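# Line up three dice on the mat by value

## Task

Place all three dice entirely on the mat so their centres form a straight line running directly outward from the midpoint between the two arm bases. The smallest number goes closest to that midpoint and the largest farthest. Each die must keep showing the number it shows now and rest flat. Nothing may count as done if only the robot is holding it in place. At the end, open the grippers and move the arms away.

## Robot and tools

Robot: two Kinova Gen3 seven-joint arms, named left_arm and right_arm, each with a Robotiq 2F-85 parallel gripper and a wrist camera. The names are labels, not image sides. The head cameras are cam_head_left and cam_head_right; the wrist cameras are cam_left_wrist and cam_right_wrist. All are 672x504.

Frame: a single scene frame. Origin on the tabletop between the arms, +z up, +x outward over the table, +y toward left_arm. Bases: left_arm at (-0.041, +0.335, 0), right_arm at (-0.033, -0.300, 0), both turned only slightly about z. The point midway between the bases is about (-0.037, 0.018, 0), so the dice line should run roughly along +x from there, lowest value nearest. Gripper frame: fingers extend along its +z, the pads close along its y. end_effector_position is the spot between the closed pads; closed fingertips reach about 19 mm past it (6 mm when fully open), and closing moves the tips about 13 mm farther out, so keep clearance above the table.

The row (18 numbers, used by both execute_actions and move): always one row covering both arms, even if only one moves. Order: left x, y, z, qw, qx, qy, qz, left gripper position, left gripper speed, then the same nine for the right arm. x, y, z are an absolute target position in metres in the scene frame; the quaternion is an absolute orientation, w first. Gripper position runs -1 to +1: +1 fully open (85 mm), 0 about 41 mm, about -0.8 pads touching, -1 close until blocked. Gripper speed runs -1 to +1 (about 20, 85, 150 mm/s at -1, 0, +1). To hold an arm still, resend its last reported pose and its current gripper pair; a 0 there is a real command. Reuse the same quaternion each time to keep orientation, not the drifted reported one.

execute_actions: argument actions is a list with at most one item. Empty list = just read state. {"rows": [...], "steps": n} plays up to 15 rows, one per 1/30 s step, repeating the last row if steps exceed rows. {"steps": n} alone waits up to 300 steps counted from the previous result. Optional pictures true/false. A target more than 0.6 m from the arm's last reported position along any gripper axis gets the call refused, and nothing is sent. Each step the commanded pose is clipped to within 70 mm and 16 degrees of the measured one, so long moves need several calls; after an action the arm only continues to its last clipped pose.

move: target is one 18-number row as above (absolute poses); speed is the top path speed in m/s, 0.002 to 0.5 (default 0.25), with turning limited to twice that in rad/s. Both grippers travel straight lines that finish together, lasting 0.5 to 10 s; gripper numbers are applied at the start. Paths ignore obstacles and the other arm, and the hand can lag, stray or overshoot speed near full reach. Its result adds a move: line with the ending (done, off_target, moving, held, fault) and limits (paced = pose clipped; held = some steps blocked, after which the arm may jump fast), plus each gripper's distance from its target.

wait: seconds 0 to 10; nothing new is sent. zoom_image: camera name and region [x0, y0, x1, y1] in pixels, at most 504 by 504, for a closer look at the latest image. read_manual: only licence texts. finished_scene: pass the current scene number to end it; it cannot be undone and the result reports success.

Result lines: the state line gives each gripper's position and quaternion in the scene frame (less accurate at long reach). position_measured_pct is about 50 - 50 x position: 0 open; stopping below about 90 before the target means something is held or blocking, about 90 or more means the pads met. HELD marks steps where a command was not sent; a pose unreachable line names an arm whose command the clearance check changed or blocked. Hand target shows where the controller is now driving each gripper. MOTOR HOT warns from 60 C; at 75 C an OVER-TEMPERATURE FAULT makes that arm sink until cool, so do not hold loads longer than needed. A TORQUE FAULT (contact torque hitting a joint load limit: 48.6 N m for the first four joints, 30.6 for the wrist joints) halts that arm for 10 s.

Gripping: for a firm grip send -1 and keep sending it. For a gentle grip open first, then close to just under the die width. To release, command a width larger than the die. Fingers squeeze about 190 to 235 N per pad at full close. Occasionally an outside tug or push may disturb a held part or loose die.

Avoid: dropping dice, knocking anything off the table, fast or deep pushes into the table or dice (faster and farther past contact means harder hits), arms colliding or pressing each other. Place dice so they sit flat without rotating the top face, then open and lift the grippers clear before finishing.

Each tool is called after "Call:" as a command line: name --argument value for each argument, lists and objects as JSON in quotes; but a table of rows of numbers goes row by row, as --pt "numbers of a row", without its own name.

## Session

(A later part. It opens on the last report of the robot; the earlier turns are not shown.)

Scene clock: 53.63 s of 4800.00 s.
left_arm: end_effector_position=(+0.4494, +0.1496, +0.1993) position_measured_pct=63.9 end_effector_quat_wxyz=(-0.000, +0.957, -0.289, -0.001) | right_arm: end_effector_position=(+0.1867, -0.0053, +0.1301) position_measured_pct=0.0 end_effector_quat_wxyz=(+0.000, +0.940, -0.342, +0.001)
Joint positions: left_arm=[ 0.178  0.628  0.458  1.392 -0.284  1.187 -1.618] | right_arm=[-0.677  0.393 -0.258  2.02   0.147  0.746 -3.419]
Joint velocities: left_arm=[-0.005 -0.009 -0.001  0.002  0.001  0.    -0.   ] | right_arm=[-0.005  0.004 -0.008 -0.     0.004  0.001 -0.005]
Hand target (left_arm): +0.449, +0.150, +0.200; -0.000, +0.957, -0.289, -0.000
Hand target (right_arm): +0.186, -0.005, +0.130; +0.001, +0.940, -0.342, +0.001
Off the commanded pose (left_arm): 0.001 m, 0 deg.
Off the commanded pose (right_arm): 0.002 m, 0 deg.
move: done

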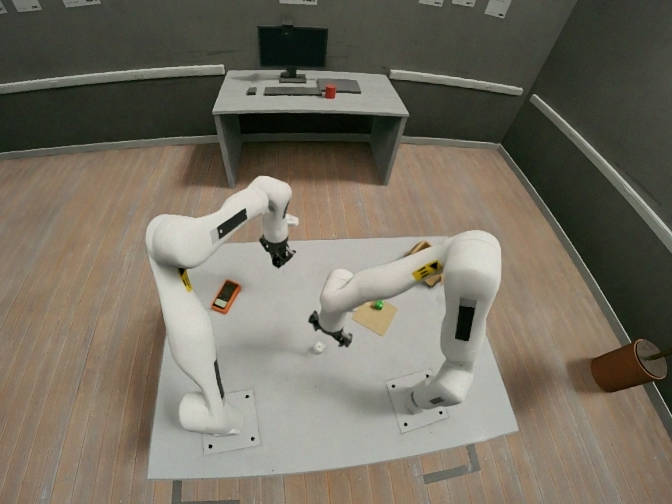

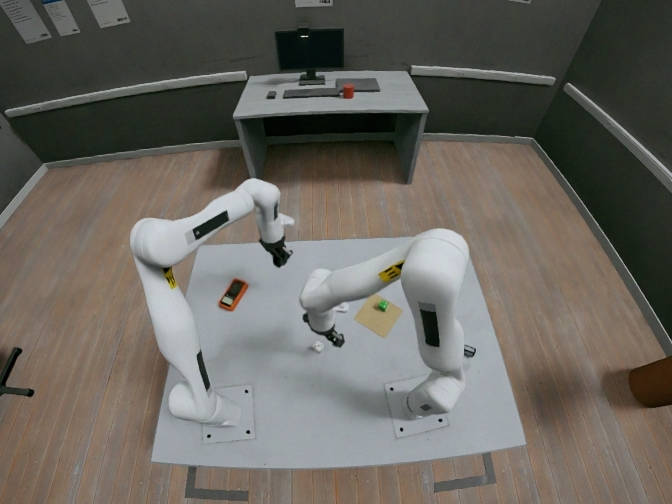

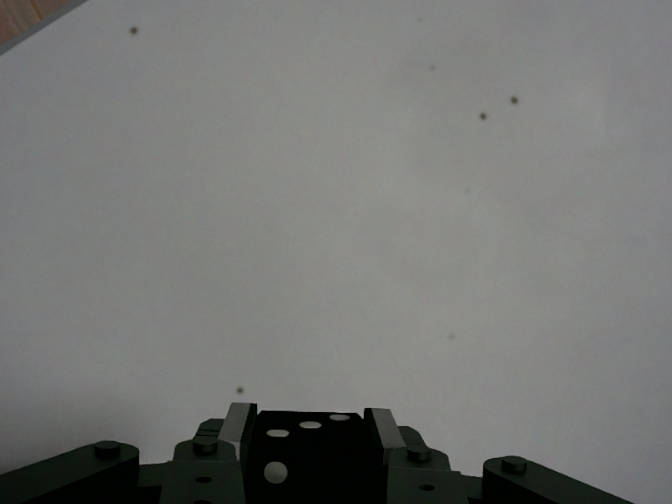

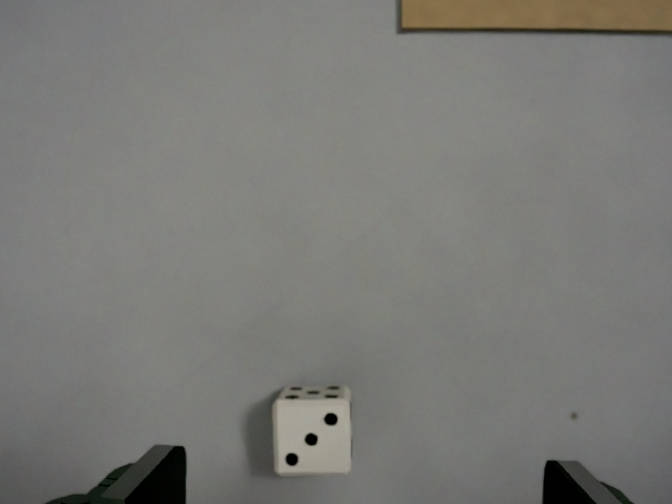

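Call:
move --target '[0.45,0.15,0.2,0,0.957,-0.289,0,-1,0.5,0.194,0.015,0.05,0,0.94,-0.342,0,1,0.5]' --speed 0.1

Scene clock: 66.33 s of 4800.00 s.
left_arm: end_effector_position=(+0.4500, +0.1500, +0.2000) position_measured_pct=63.9 end_effector_quat_wxyz=(+0.000, +0.957, -0.289, +0.000) | right_arm: end_effector_position=(+0.1941, +0.0147, +0.0505) position_measured_pct=0.0 end_effector_quat_wxyz=(-0.000, +0.940, -0.342, +0.000)
Joint positions: left_arm=[ 0.177  0.628  0.458  1.391 -0.284  1.188 -1.62 ] | right_arm=[-0.738  0.593 -0.203  2.036  0.225  0.533 -3.495]
Joint velocities: left_arm=[ 0.001 -0.     0.    -0.001  0.     0.001  0.   ] | right_arm=[-0.004  0.008 -0.001 -0.     0.002  0.    -0.001]
Hand target (left_arm): +0.450, +0.150, +0.200; +0.000, +0.957, -0.289, +0.000
Hand target (right_arm): +0.194, +0.015, +0.050; +0.000, +0.940, -0.342, +0.000
Off the commanded pose (left_arm): 0.000 m, 0 deg.
Off the commanded pose (right_arm): 0.001 m, 0 deg.
After step 90, 8.57 s passed at rest.
move: done

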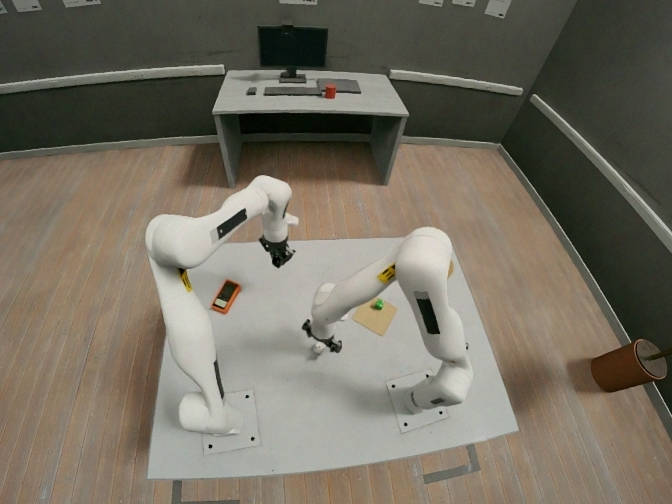

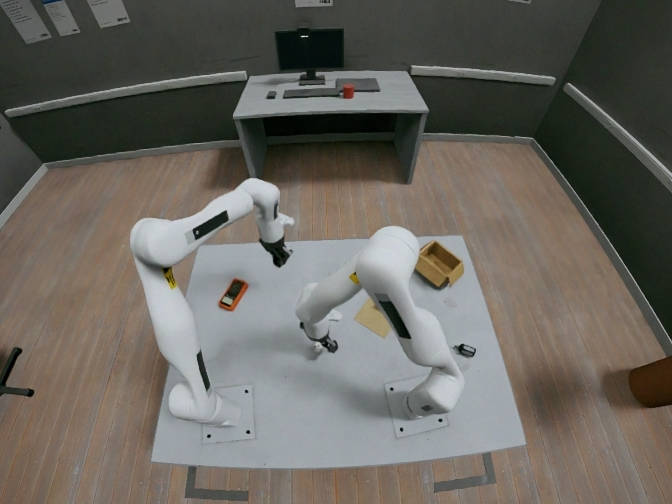

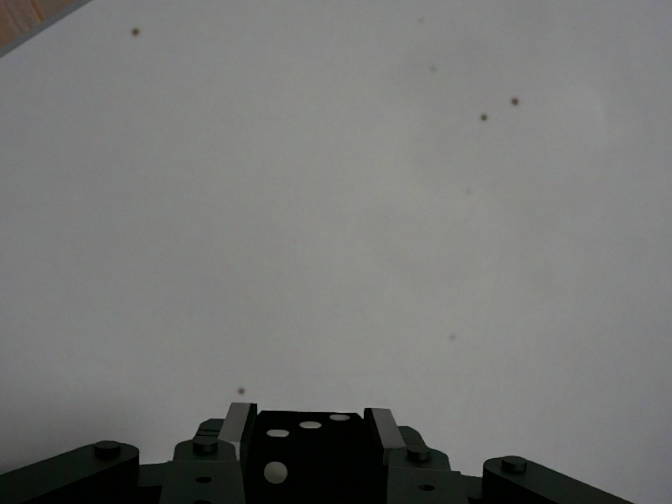

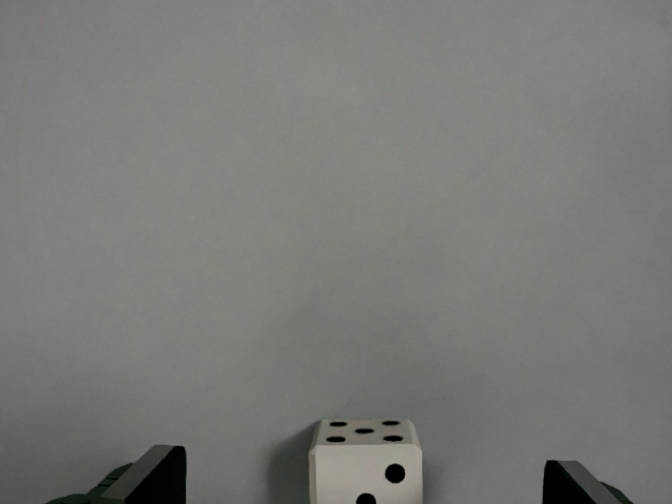

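Call:
move --target '[0.45,0.15,0.2,0,0.957,-0.289,0,-1,0.5,0.188,0.020,0.05,0,0.94,-0.342,0,1,0.5]' --speed 0.05

Call:
move --target '[0.45,0.15,0.2,0,0.957,-0.289,0,-1,0.5,0.188,0.020,0.024,0,0.94,-0.342,0,1,0.5]' --speed 0.05

Call:
execute_actions --actions '[{"rows":[[0.45,0.15,0.2,0,0.957,-0.289,0,-1,0.5,0.188,0.020,0.024,0,0.94,-0.342,0,-1,0.5]],"steps":15}]'

Scene clock: 72.37 s of 4800.00 s.
left_arm: end_effector_position=(+0.4500, +0.1500, +0.2000) position_measured_pct=63.9 end_effector_quat_wxyz=(+0.000, +0.957, -0.289, +0.000) | right_arm: end_effector_position=(+0.1881, +0.0200, +0.0500) position_measured_pct=0.0 end_effector_quat_wxyz=(-0.000, +0.940, -0.342, +0.000)
Joint positions: left_arm=[ 0.177  0.628  0.458  1.391 -0.284  1.188 -1.62 ] | right_arm=[-0.76   0.595 -0.202  2.032  0.222  0.535 -3.513]
Joint velocities: left_arm=[-0.001  0.002 -0.001  0.     0.     0.001  0.   ] | right_arm=[-0.005  0.001 -0.002  0.     0.001 -0.    -0.001]
Hand target (left_arm): +0.450, +0.150, +0.200; +0.000, +0.957, -0.289, -0.000
Hand target (right_arm): +0.188, +0.020, +0.050; +0.000, +0.940, -0.342, +0.000
Off the commanded pose (left_arm): 0.000 m, 0 deg.
Off the commanded pose (right_arm): 0.000 m, 0 deg.
After step 90, 2.33 s passed at rest.
move: done

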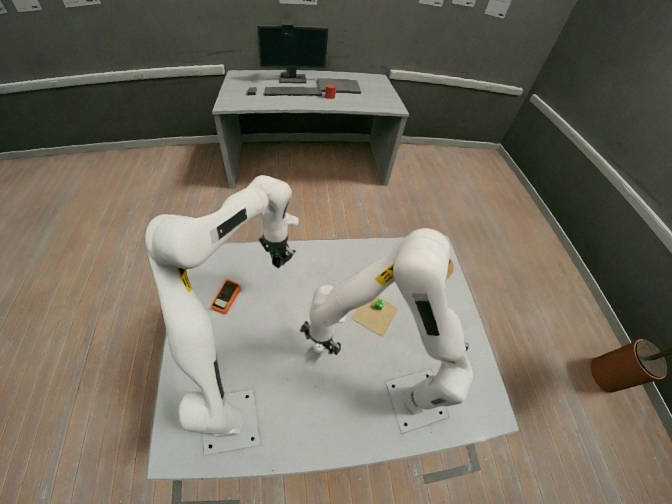

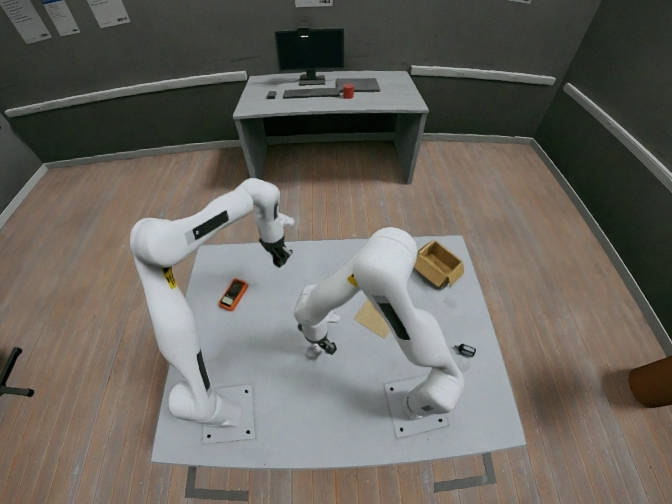

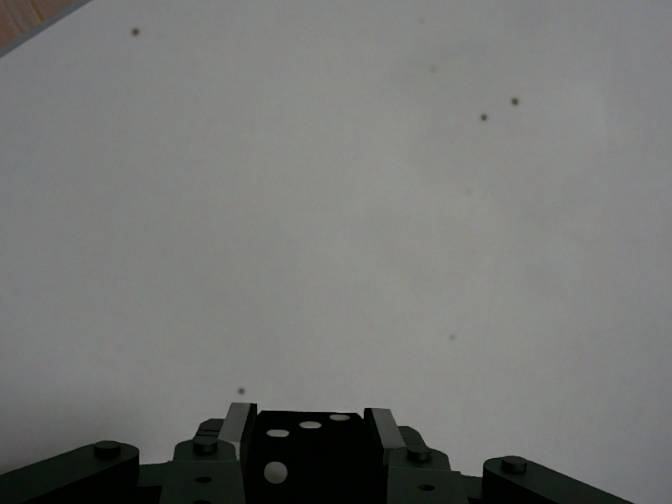

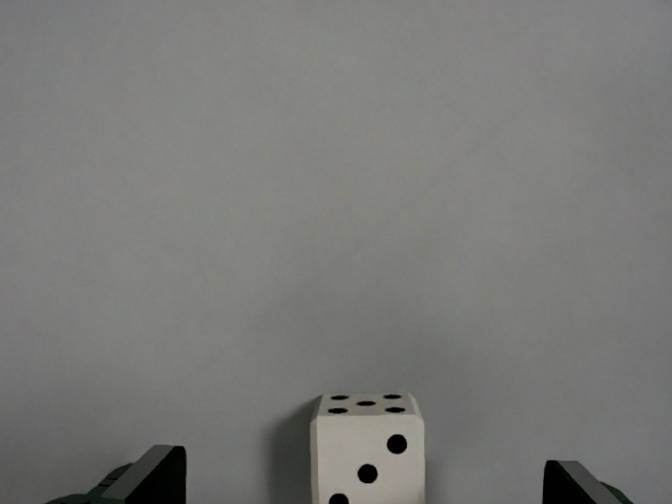

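Scene clock: 73.13 s of 4800.00 s.
left_arm: end_effector_position=(+0.4500, +0.1500, +0.2000) position_measured_pct=63.9 end_effector_quat_wxyz=(+0.000, +0.957, -0.289, +0.000) | right_arm: end_effector_position=(+0.1881, +0.0199, +0.0243) position_measured_pct=0.0 end_effector_quat_wxyz=(-0.000, +0.940, -0.342, +0.000)
Joint positions: left_arm=[ 0.177  0.628  0.458  1.391 -0.284  1.188 -1.62 ] | right_arm=[-0.778  0.654 -0.177  2.047  0.245  0.459 -3.533]
Joint velocities: left_arm=[-0.001  0.     0.     0.    -0.     0.001 -0.001] | right_arm=[-0.003  0.005 -0.001 -0.     0.    -0.    -0.001]
Hand target (left_arm): +0.450, +0.150, +0.200; -0.000, +0.957, -0.289, -0.000
Hand target (right_arm): +0.188, +0.020, +0.024; +0.000, +0.940, -0.342, +0.000
Off the commanded pose (left_arm): 0.000 m, 0 deg.
Off the commanded pose (right_arm): 0.000 m, 0 deg.
move: done

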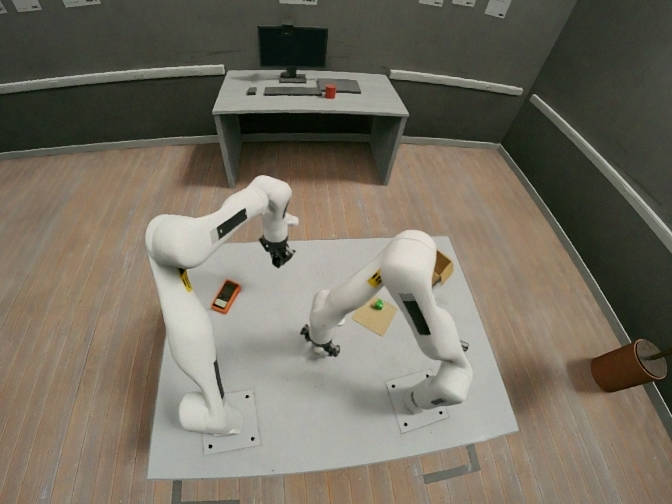

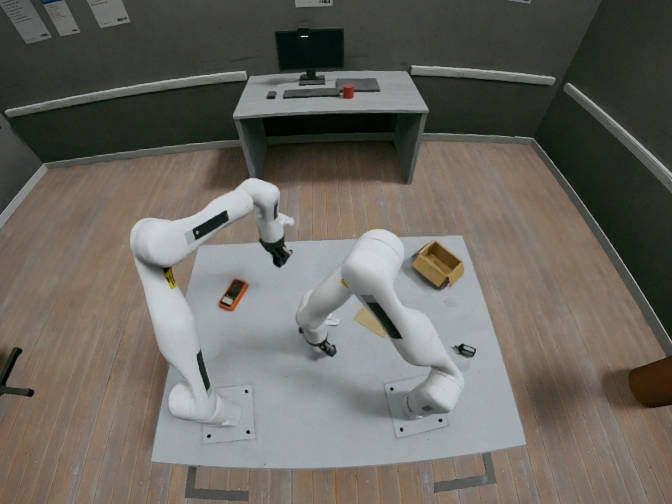

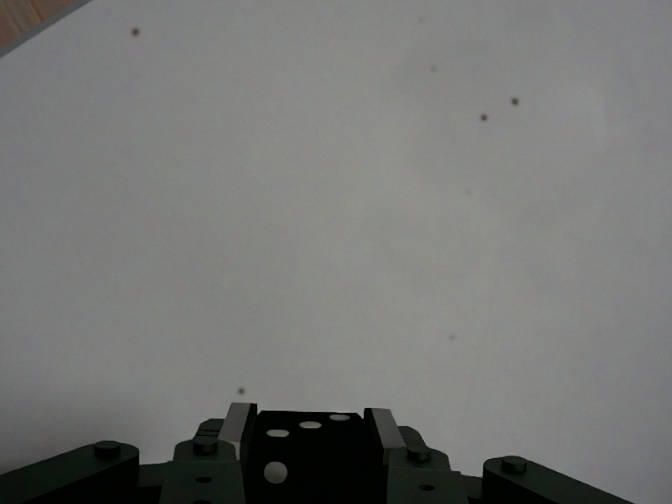

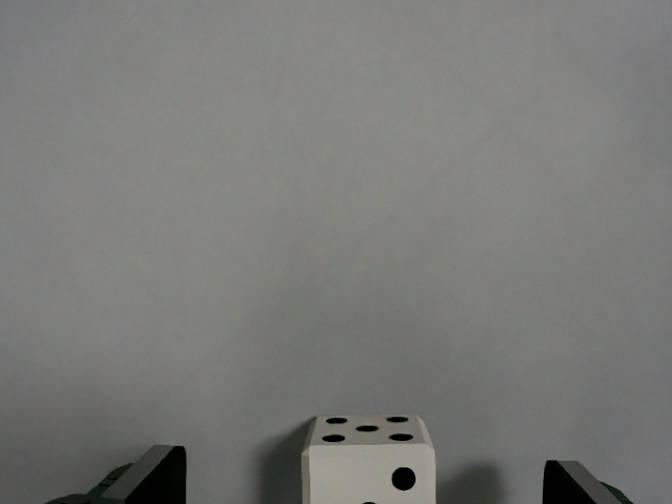

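Scene clock: 73.63 s of 4800.00 s.
left_arm: end_effector_position=(+0.4500, +0.1500, +0.2000) position_measured_pct=63.9 end_effector_quat_wxyz=(+0.000, +0.957, -0.289, +0.000) | right_arm: end_effector_position=(+0.1880, +0.0200, +0.0240) position_measured_pct=50.4 end_effector_quat_wxyz=(-0.000, +0.940, -0.342, +0.000)
Joint positions: left_arm=[ 0.177  0.628  0.458  1.391 -0.284  1.188 -1.62 ] | right_arm=[-0.778  0.655 -0.177  2.047  0.245  0.459 -3.533]
Joint velocities: left_arm=[-0.     0.     0.    -0.    -0.001  0.     0.   ] | right_arm=[ 0.001 -0.    -0.001  0.001  0.001 -0.    -0.002]
Hand target (left_arm): +0.450, +0.150, +0.200; +0.000, +0.957, -0.289, -0.000
Hand target (right_arm): +0.188, +0.020, +0.024; +0.000, +0.940, -0.342, +0.000
Off the commanded pose (left_arm): 0.000 m, 0 deg.
Off the commanded pose (right_arm): 0.000 m, 0 deg.
Steps of this call (steps 1 to 15: all 15 steps of this action). Readings (end_effector_position | what the end effector reports):
1: left_arm (+0.4500, +0.1500, +0.2000) | right_arm (+0.1881, +0.0199, +0.0242) | left_arm position_measured_pct=63.9 | right_arm position_measured_pct=0.0
2: left_arm (+0.4500, +0.1500, +0.2000) | right_arm (+0.1881, +0.0200, +0.0241) | left_arm position_measured_pct=63.9 | right_arm position_measured_pct=0.8
4: left_arm (+0.4500, +0.1500, +0.2000) | right_arm (+0.1880, +0.0200, +0.0241) | left_arm position_measured_pct=63.9 | right_arm position_measured_pct=6.3
8: left_arm (+0.4500, +0.1500, +0.2000) | right_arm (+0.1880, +0.0200, +0.0240) | left_arm position_measured_pct=63.9 | right_arm position_measured_pct=21.8
15: the state above

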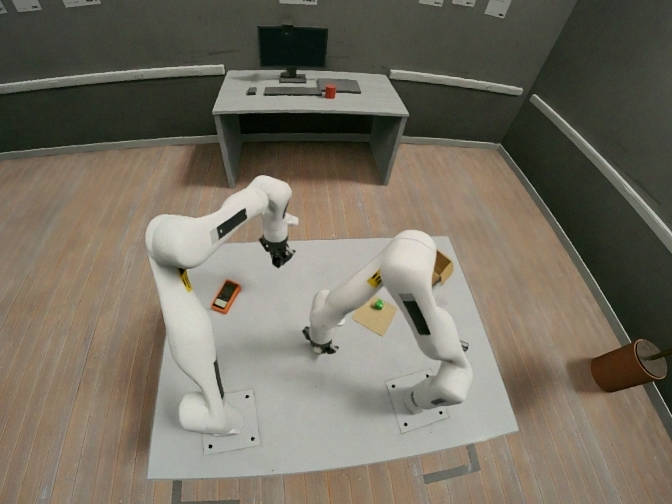

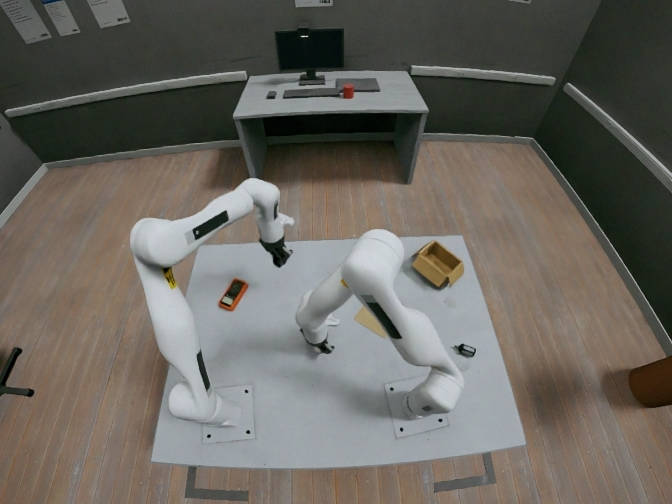

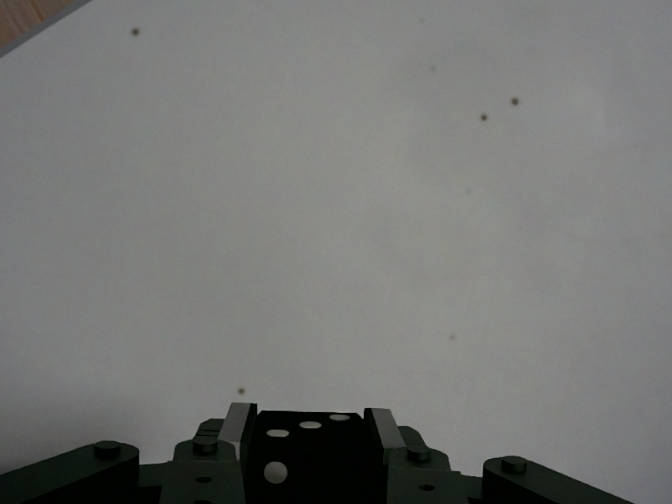

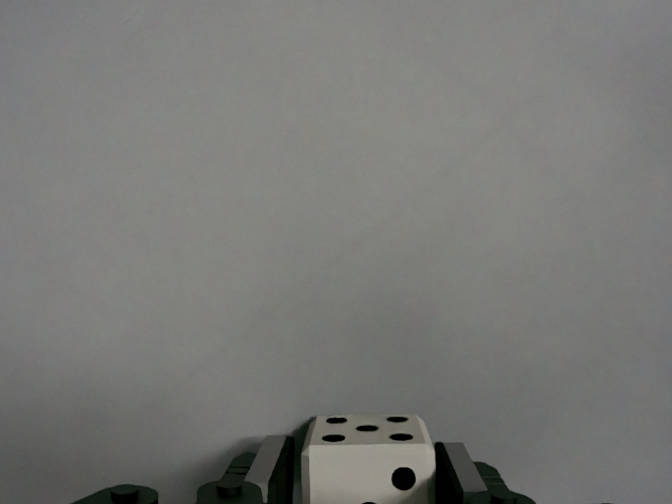

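Call:
move --target '[0.45,0.15,0.2,0,0.957,-0.289,0,-1,0.5,0.308,-0.211,0.085,0,0.957,-0.289,0,-1,0.5]' --speed 0.15

Call:
move --target '[0.45,0.15,0.2,0,0.957,-0.289,0,-1,0.5,0.308,-0.211,0.028,0,0.957,-0.289,0,-1,0.5]' --speed 0.05

Scene clock: 79.50 s of 4800.00 s.
left_arm: end_effector_position=(+0.4500, +0.1500, +0.2000) position_measured_pct=63.9 end_effector_quat_wxyz=(+0.000, +0.957, -0.289, +0.000) | right_arm: end_effector_position=(+0.3061, -0.2097, +0.0850) position_measured_pct=63.9 end_effector_quat_wxyz=(-0.001, +0.958, -0.288, -0.001)
Joint positions: left_arm=[ 0.177  0.628  0.458  1.391 -0.284  1.188 -1.62 ] | right_arm=[ 0.032  0.469 -0.312  2.122  0.249  0.586 -2.737]
Joint velocities: left_arm=[ 0.001 -0.     0.001  0.    -0.001 -0.002  0.   ] | right_arm=[ 0.01  -0.     0.01  -0.001 -0.007 -0.001  0.009]
Hand target (left_arm): +0.450, +0.150, +0.200; -0.000, +0.957, -0.289, -0.000
Hand target (right_arm): +0.306, -0.210, +0.085; -0.001, +0.957, -0.289, -0.001
Off the commanded pose (left_arm): 0.000 m, 0 deg.
Off the commanded pose (right_arm): 0.002 m, 0 deg.
After step 90, 0.73 s passed at rest.
move: done

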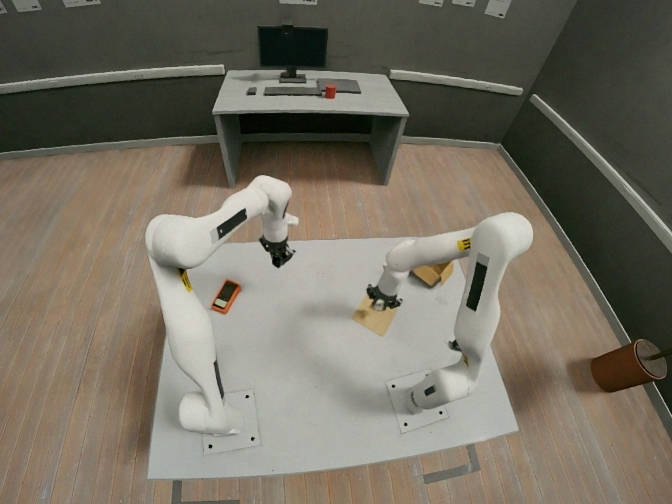

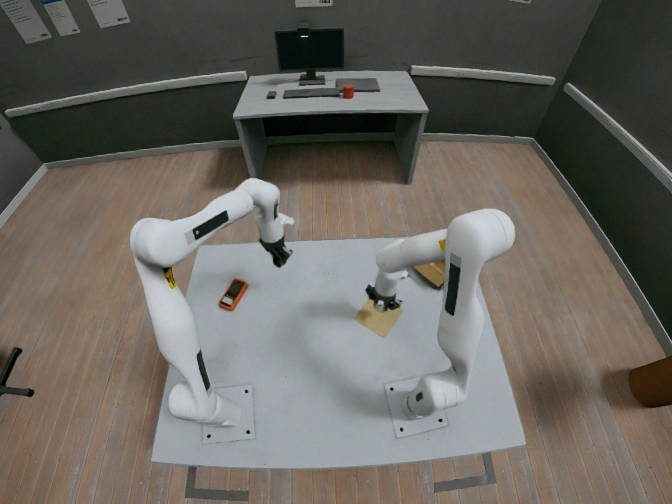

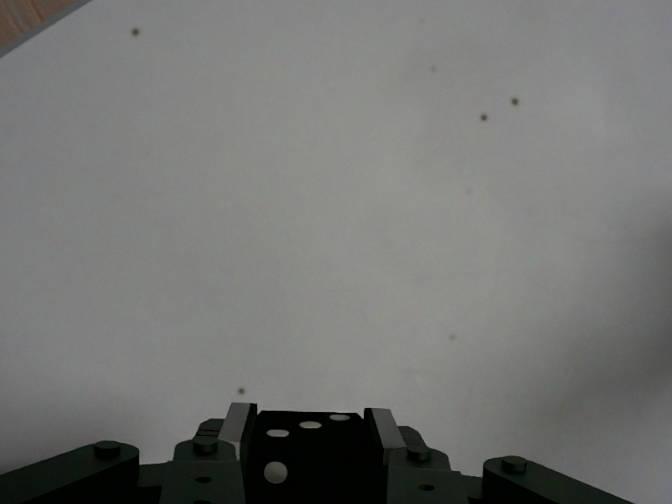

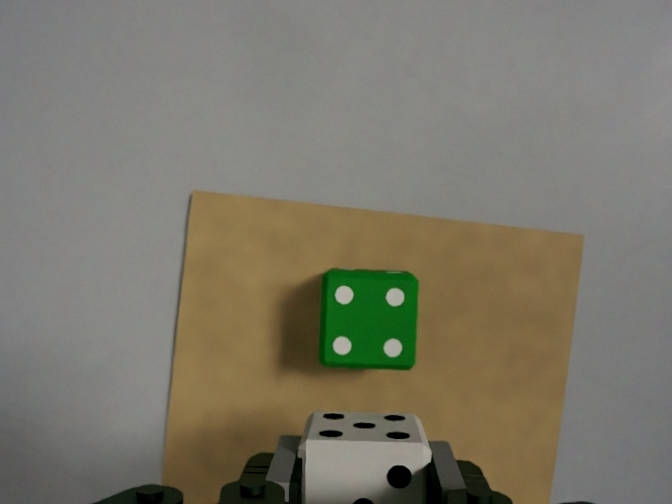

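Scene clock: 80.90 s of 4800.00 s.
left_arm: end_effector_position=(+0.4500, +0.1500, +0.2000) position_measured_pct=63.9 end_effector_quat_wxyz=(+0.000, +0.957, -0.289, +0.000) | right_arm: end_effector_position=(+0.3081, -0.2114, +0.0286) position_measured_pct=63.9 end_effector_quat_wxyz=(+0.000, +0.957, -0.289, +0.001)
Joint positions: left_arm=[ 0.177  0.628  0.458  1.391 -0.284  1.188 -1.62 ] | right_arm=[-0.035  0.606 -0.226  2.164  0.333  0.403 -2.812]
Joint velocities: left_arm=[ 0.001 -0.001 -0.     0.    -0.001  0.001  0.001] | right_arm=[-0.001  0.003 -0.    -0.001  0.003  0.    -0.001]
Hand target (left_arm): +0.450, +0.150, +0.200; -0.000, +0.957, -0.289, -0.000
Hand target (right_arm): +0.308, -0.211, +0.028; +0.000, +0.957, -0.289, +0.000
Off the commanded pose (left_arm): 0.000 m, 0 deg.
Off the commanded pose (right_arm): 0.001 m, 0 deg.
move: done

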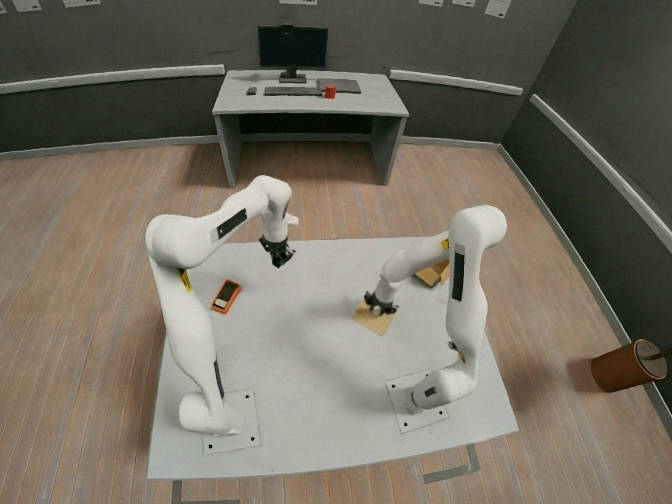

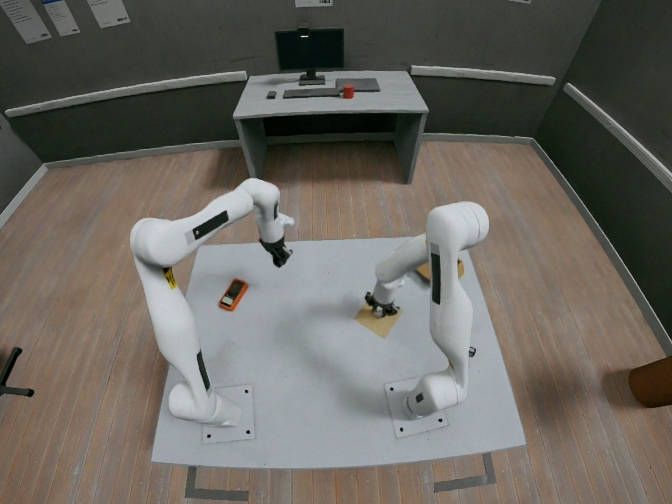

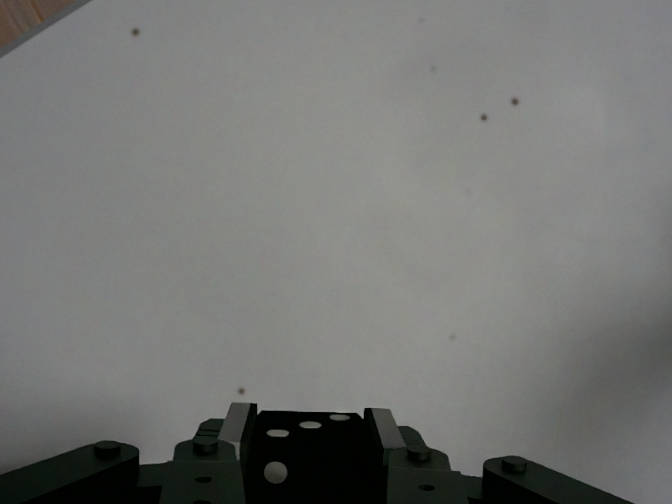

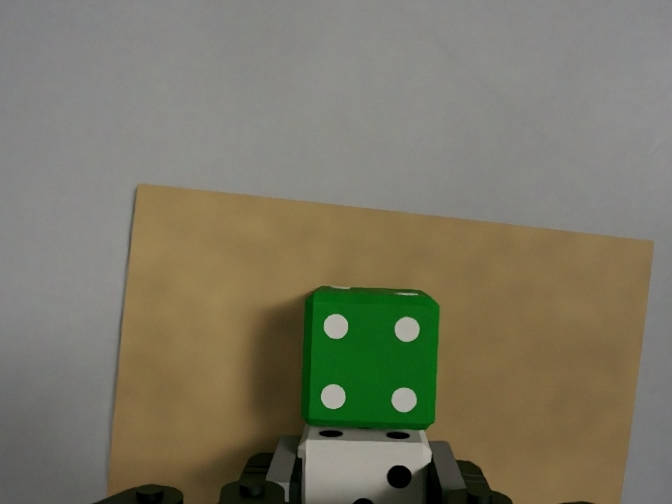

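Call:
move --target '[0.45,0.15,0.2,0,0.957,-0.289,0,-1,0.5,0.3055,-0.2095,0.028,0,0.957,-0.289,0,-1,0.5]' --speed 0.02

Call:
execute_actions --actions '[{"rows":[[0.45,0.15,0.2,0,0.957,-0.289,0,-1,0.5,0.3055,-0.2095,0.028,0,0.957,-0.289,0,1,0.5]],"steps":15}]' --pictures false

Call:
move --target '[0.45,0.15,0.2,0,0.957,-0.289,0,-1,0.5,0.29,-0.20,0.15,0,0.957,-0.289,0,1,0.5]' --speed 0.1

Scene clock: 87.27 s of 4800.00 s.
left_arm: end_effector_position=(+0.4500, +0.1500, +0.2000) position_measured_pct=63.9 end_effector_quat_wxyz=(+0.000, +0.957, -0.289, +0.000) | right_arm: end_effector_position=(+0.3066, -0.2098, +0.0286) position_measured_pct=63.9 end_effector_quat_wxyz=(-0.000, +0.957, -0.290, +0.001)
Joint positions: left_arm=[ 0.177  0.628  0.458  1.391 -0.284  1.188 -1.62 ] | right_arm=[-0.041  0.604 -0.224  2.169  0.334  0.397 -2.819]
Joint velocities: left_arm=[ 0.001  0.     0.001  0.001  0.001  0.    -0.   ] | right_arm=[-0.     0.002  0.     0.     0.001 -0.    -0.002]
Hand target (left_arm): +0.450, +0.150, +0.200; -0.000, +0.957, -0.289, -0.000
Hand target (right_arm): +0.306, -0.210, +0.028; +0.000, +0.957, -0.289, +0.000
Off the commanded pose (left_arm): 0.000 m, 0 deg.
Off the commanded pose (right_arm): 0.001 m, 0 deg.
After step 90, 2.67 s passed at rest.
move: done

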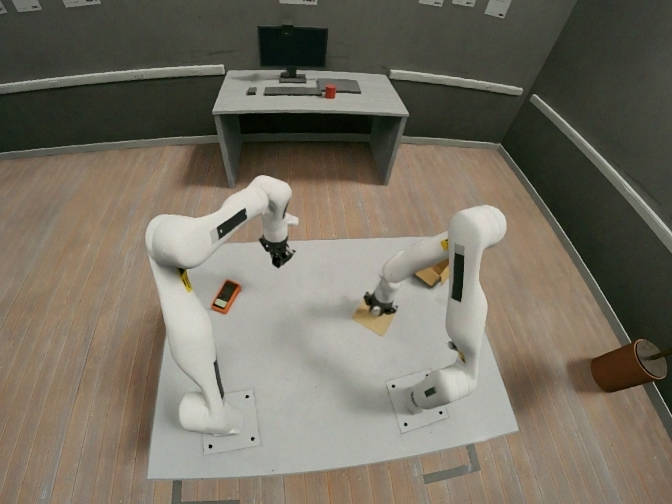

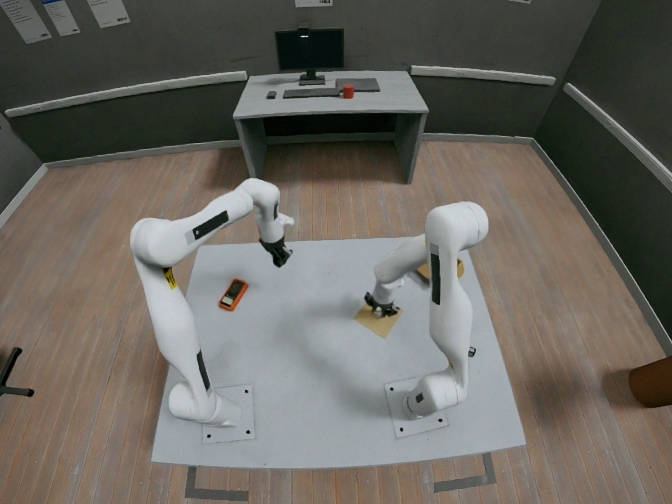

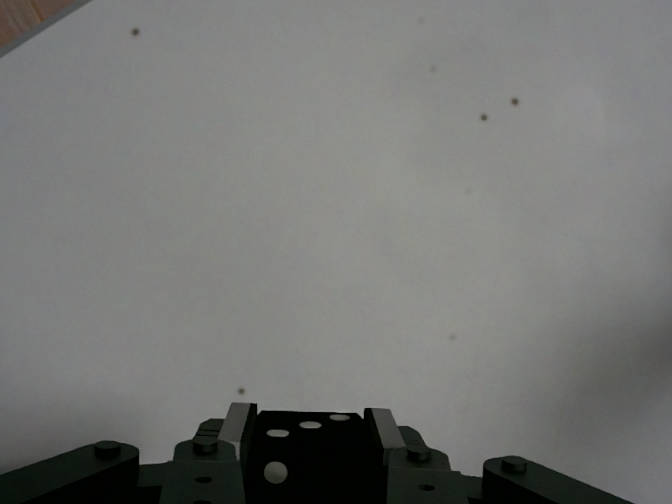

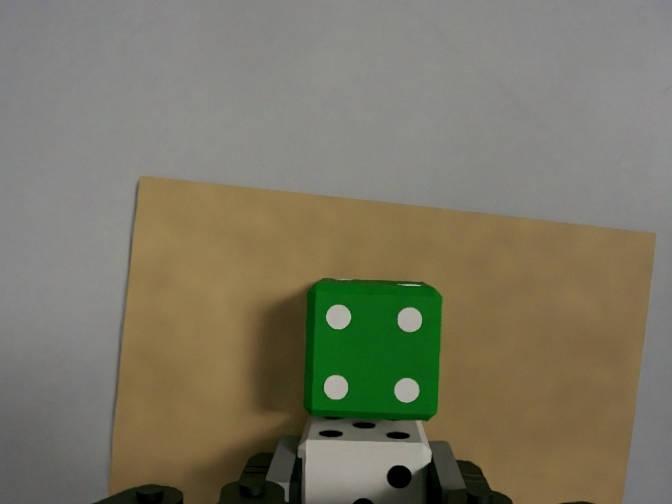

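Scene clock: 87.77 s of 4800.00 s.
left_arm: end_effector_position=(+0.4500, +0.1500, +0.2000) position_measured_pct=63.9 end_effector_quat_wxyz=(+0.000, +0.957, -0.289, +0.000) | right_arm: end_effector_position=(+0.3055, -0.2095, +0.0280) position_measured_pct=13.5 end_effector_quat_wxyz=(-0.000, +0.957, -0.289, +0.000)
Joint positions: left_arm=[ 0.177  0.628  0.458  1.391 -0.284  1.188 -1.62 ] | right_arm=[-0.042  0.606 -0.225  2.17   0.334  0.398 -2.819]
Joint velocities: left_arm=[-0.     0.    -0.     0.    -0.001 -0.    -0.001] | right_arm=[ 0.002 -0.001  0.     0.    -0.001  0.    -0.001]
Hand target (left_arm): +0.450, +0.150, +0.200; -0.000, +0.957, -0.289, -0.000
Hand target (right_arm): +0.305, -0.209, +0.028; +0.000, +0.957, -0.289, +0.000
Off the commanded pose (left_arm): 0.000 m, 0 deg.
Off the commanded pose (right_arm): 0.000 m, 0 deg.
Steps of this call (steps 1 to 15: all 15 steps of this action). Readings (end_effector_position | what the end effector reports):
1: left_arm (+0.4500, +0.1500, +0.2000) | right_arm (+0.3066, -0.2098, +0.0286) | left_arm position_measured_pct=63.9 | right_arm position_measured_pct=63.9
2: left_arm (+0.4500, +0.1500, +0.2000) | right_arm (+0.3064, -0.2097, +0.0285) | left_arm position_measured_pct=63.9 | right_arm position_measured_pct=63.9
4: left_arm (+0.4500, +0.1500, +0.2000) | right_arm (+0.3059, -0.2096, +0.0283) | left_arm position_measured_pct=63.9 | right_arm position_measured_pct=57.9
8: left_arm (+0.4500, +0.1500, +0.2000) | right_arm (+0.3056, -0.2095, +0.0281) | left_arm position_measured_pct=63.9 | right_arm position_measured_pct=42.1
15: the state above

Scene clock: 89.70 s of 4800.00 s.
left_arm: end_effector_position=(+0.4500, +0.1500, +0.2000) position_measured_pct=63.9 end_effector_quat_wxyz=(+0.000, +0.957, -0.289, +0.000) | right_arm: end_effector_position=(+0.2906, -0.1997, +0.1494) position_measured_pct=0.0 end_effector_quat_wxyz=(-0.000, +0.957, -0.289, -0.000)
Joint positions: left_arm=[ 0.177  0.628  0.458  1.391 -0.284  1.188 -1.62 ] | right_arm=[ 0.044  0.31  -0.364  2.077  0.154  0.781 -2.697]
Joint velocities: left_arm=[-0.     0.001 -0.002 -0.     0.     0.001 -0.   ] | right_arm=[ 0.001 -0.007  0.001 -0.001 -0.001  0.     0.004]
Hand target (left_arm): +0.450, +0.150, +0.200; -0.000, +0.957, -0.289, -0.000
Hand target (right_arm): +0.291, -0.200, +0.150; -0.000, +0.957, -0.289, -0.000
Off the commanded pose (left_arm): 0.000 m, 0 deg.
Off the commanded pose (right_arm): 0.001 m, 0 deg.
move: done

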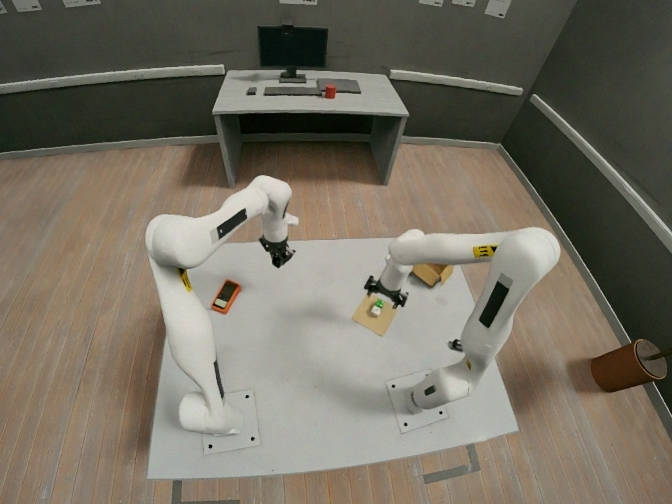

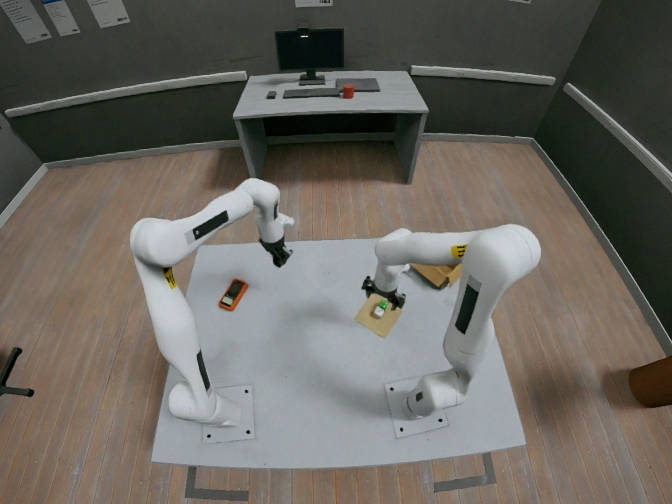

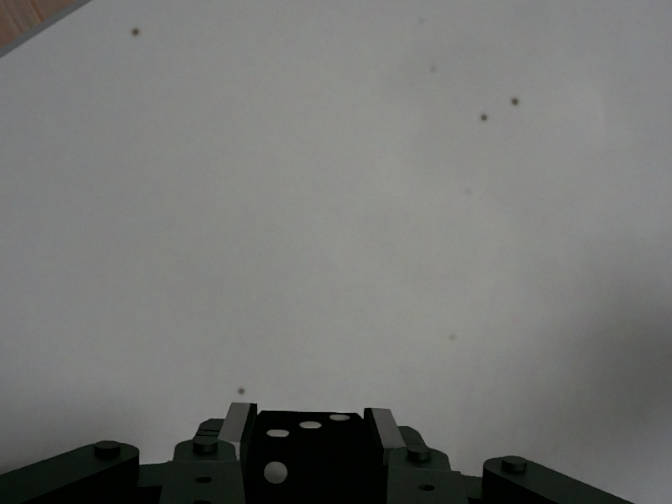

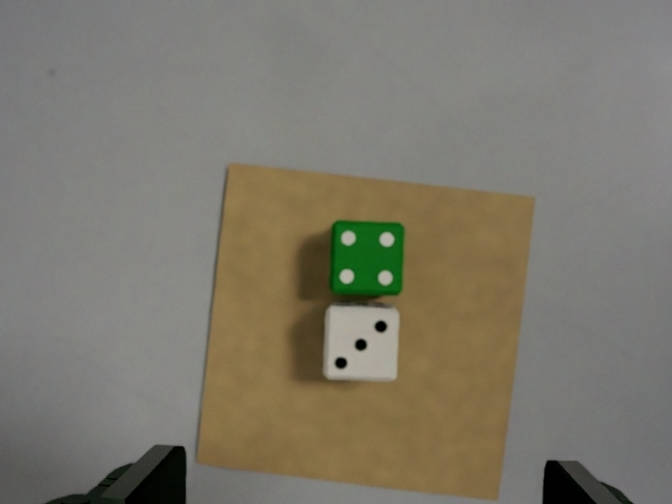

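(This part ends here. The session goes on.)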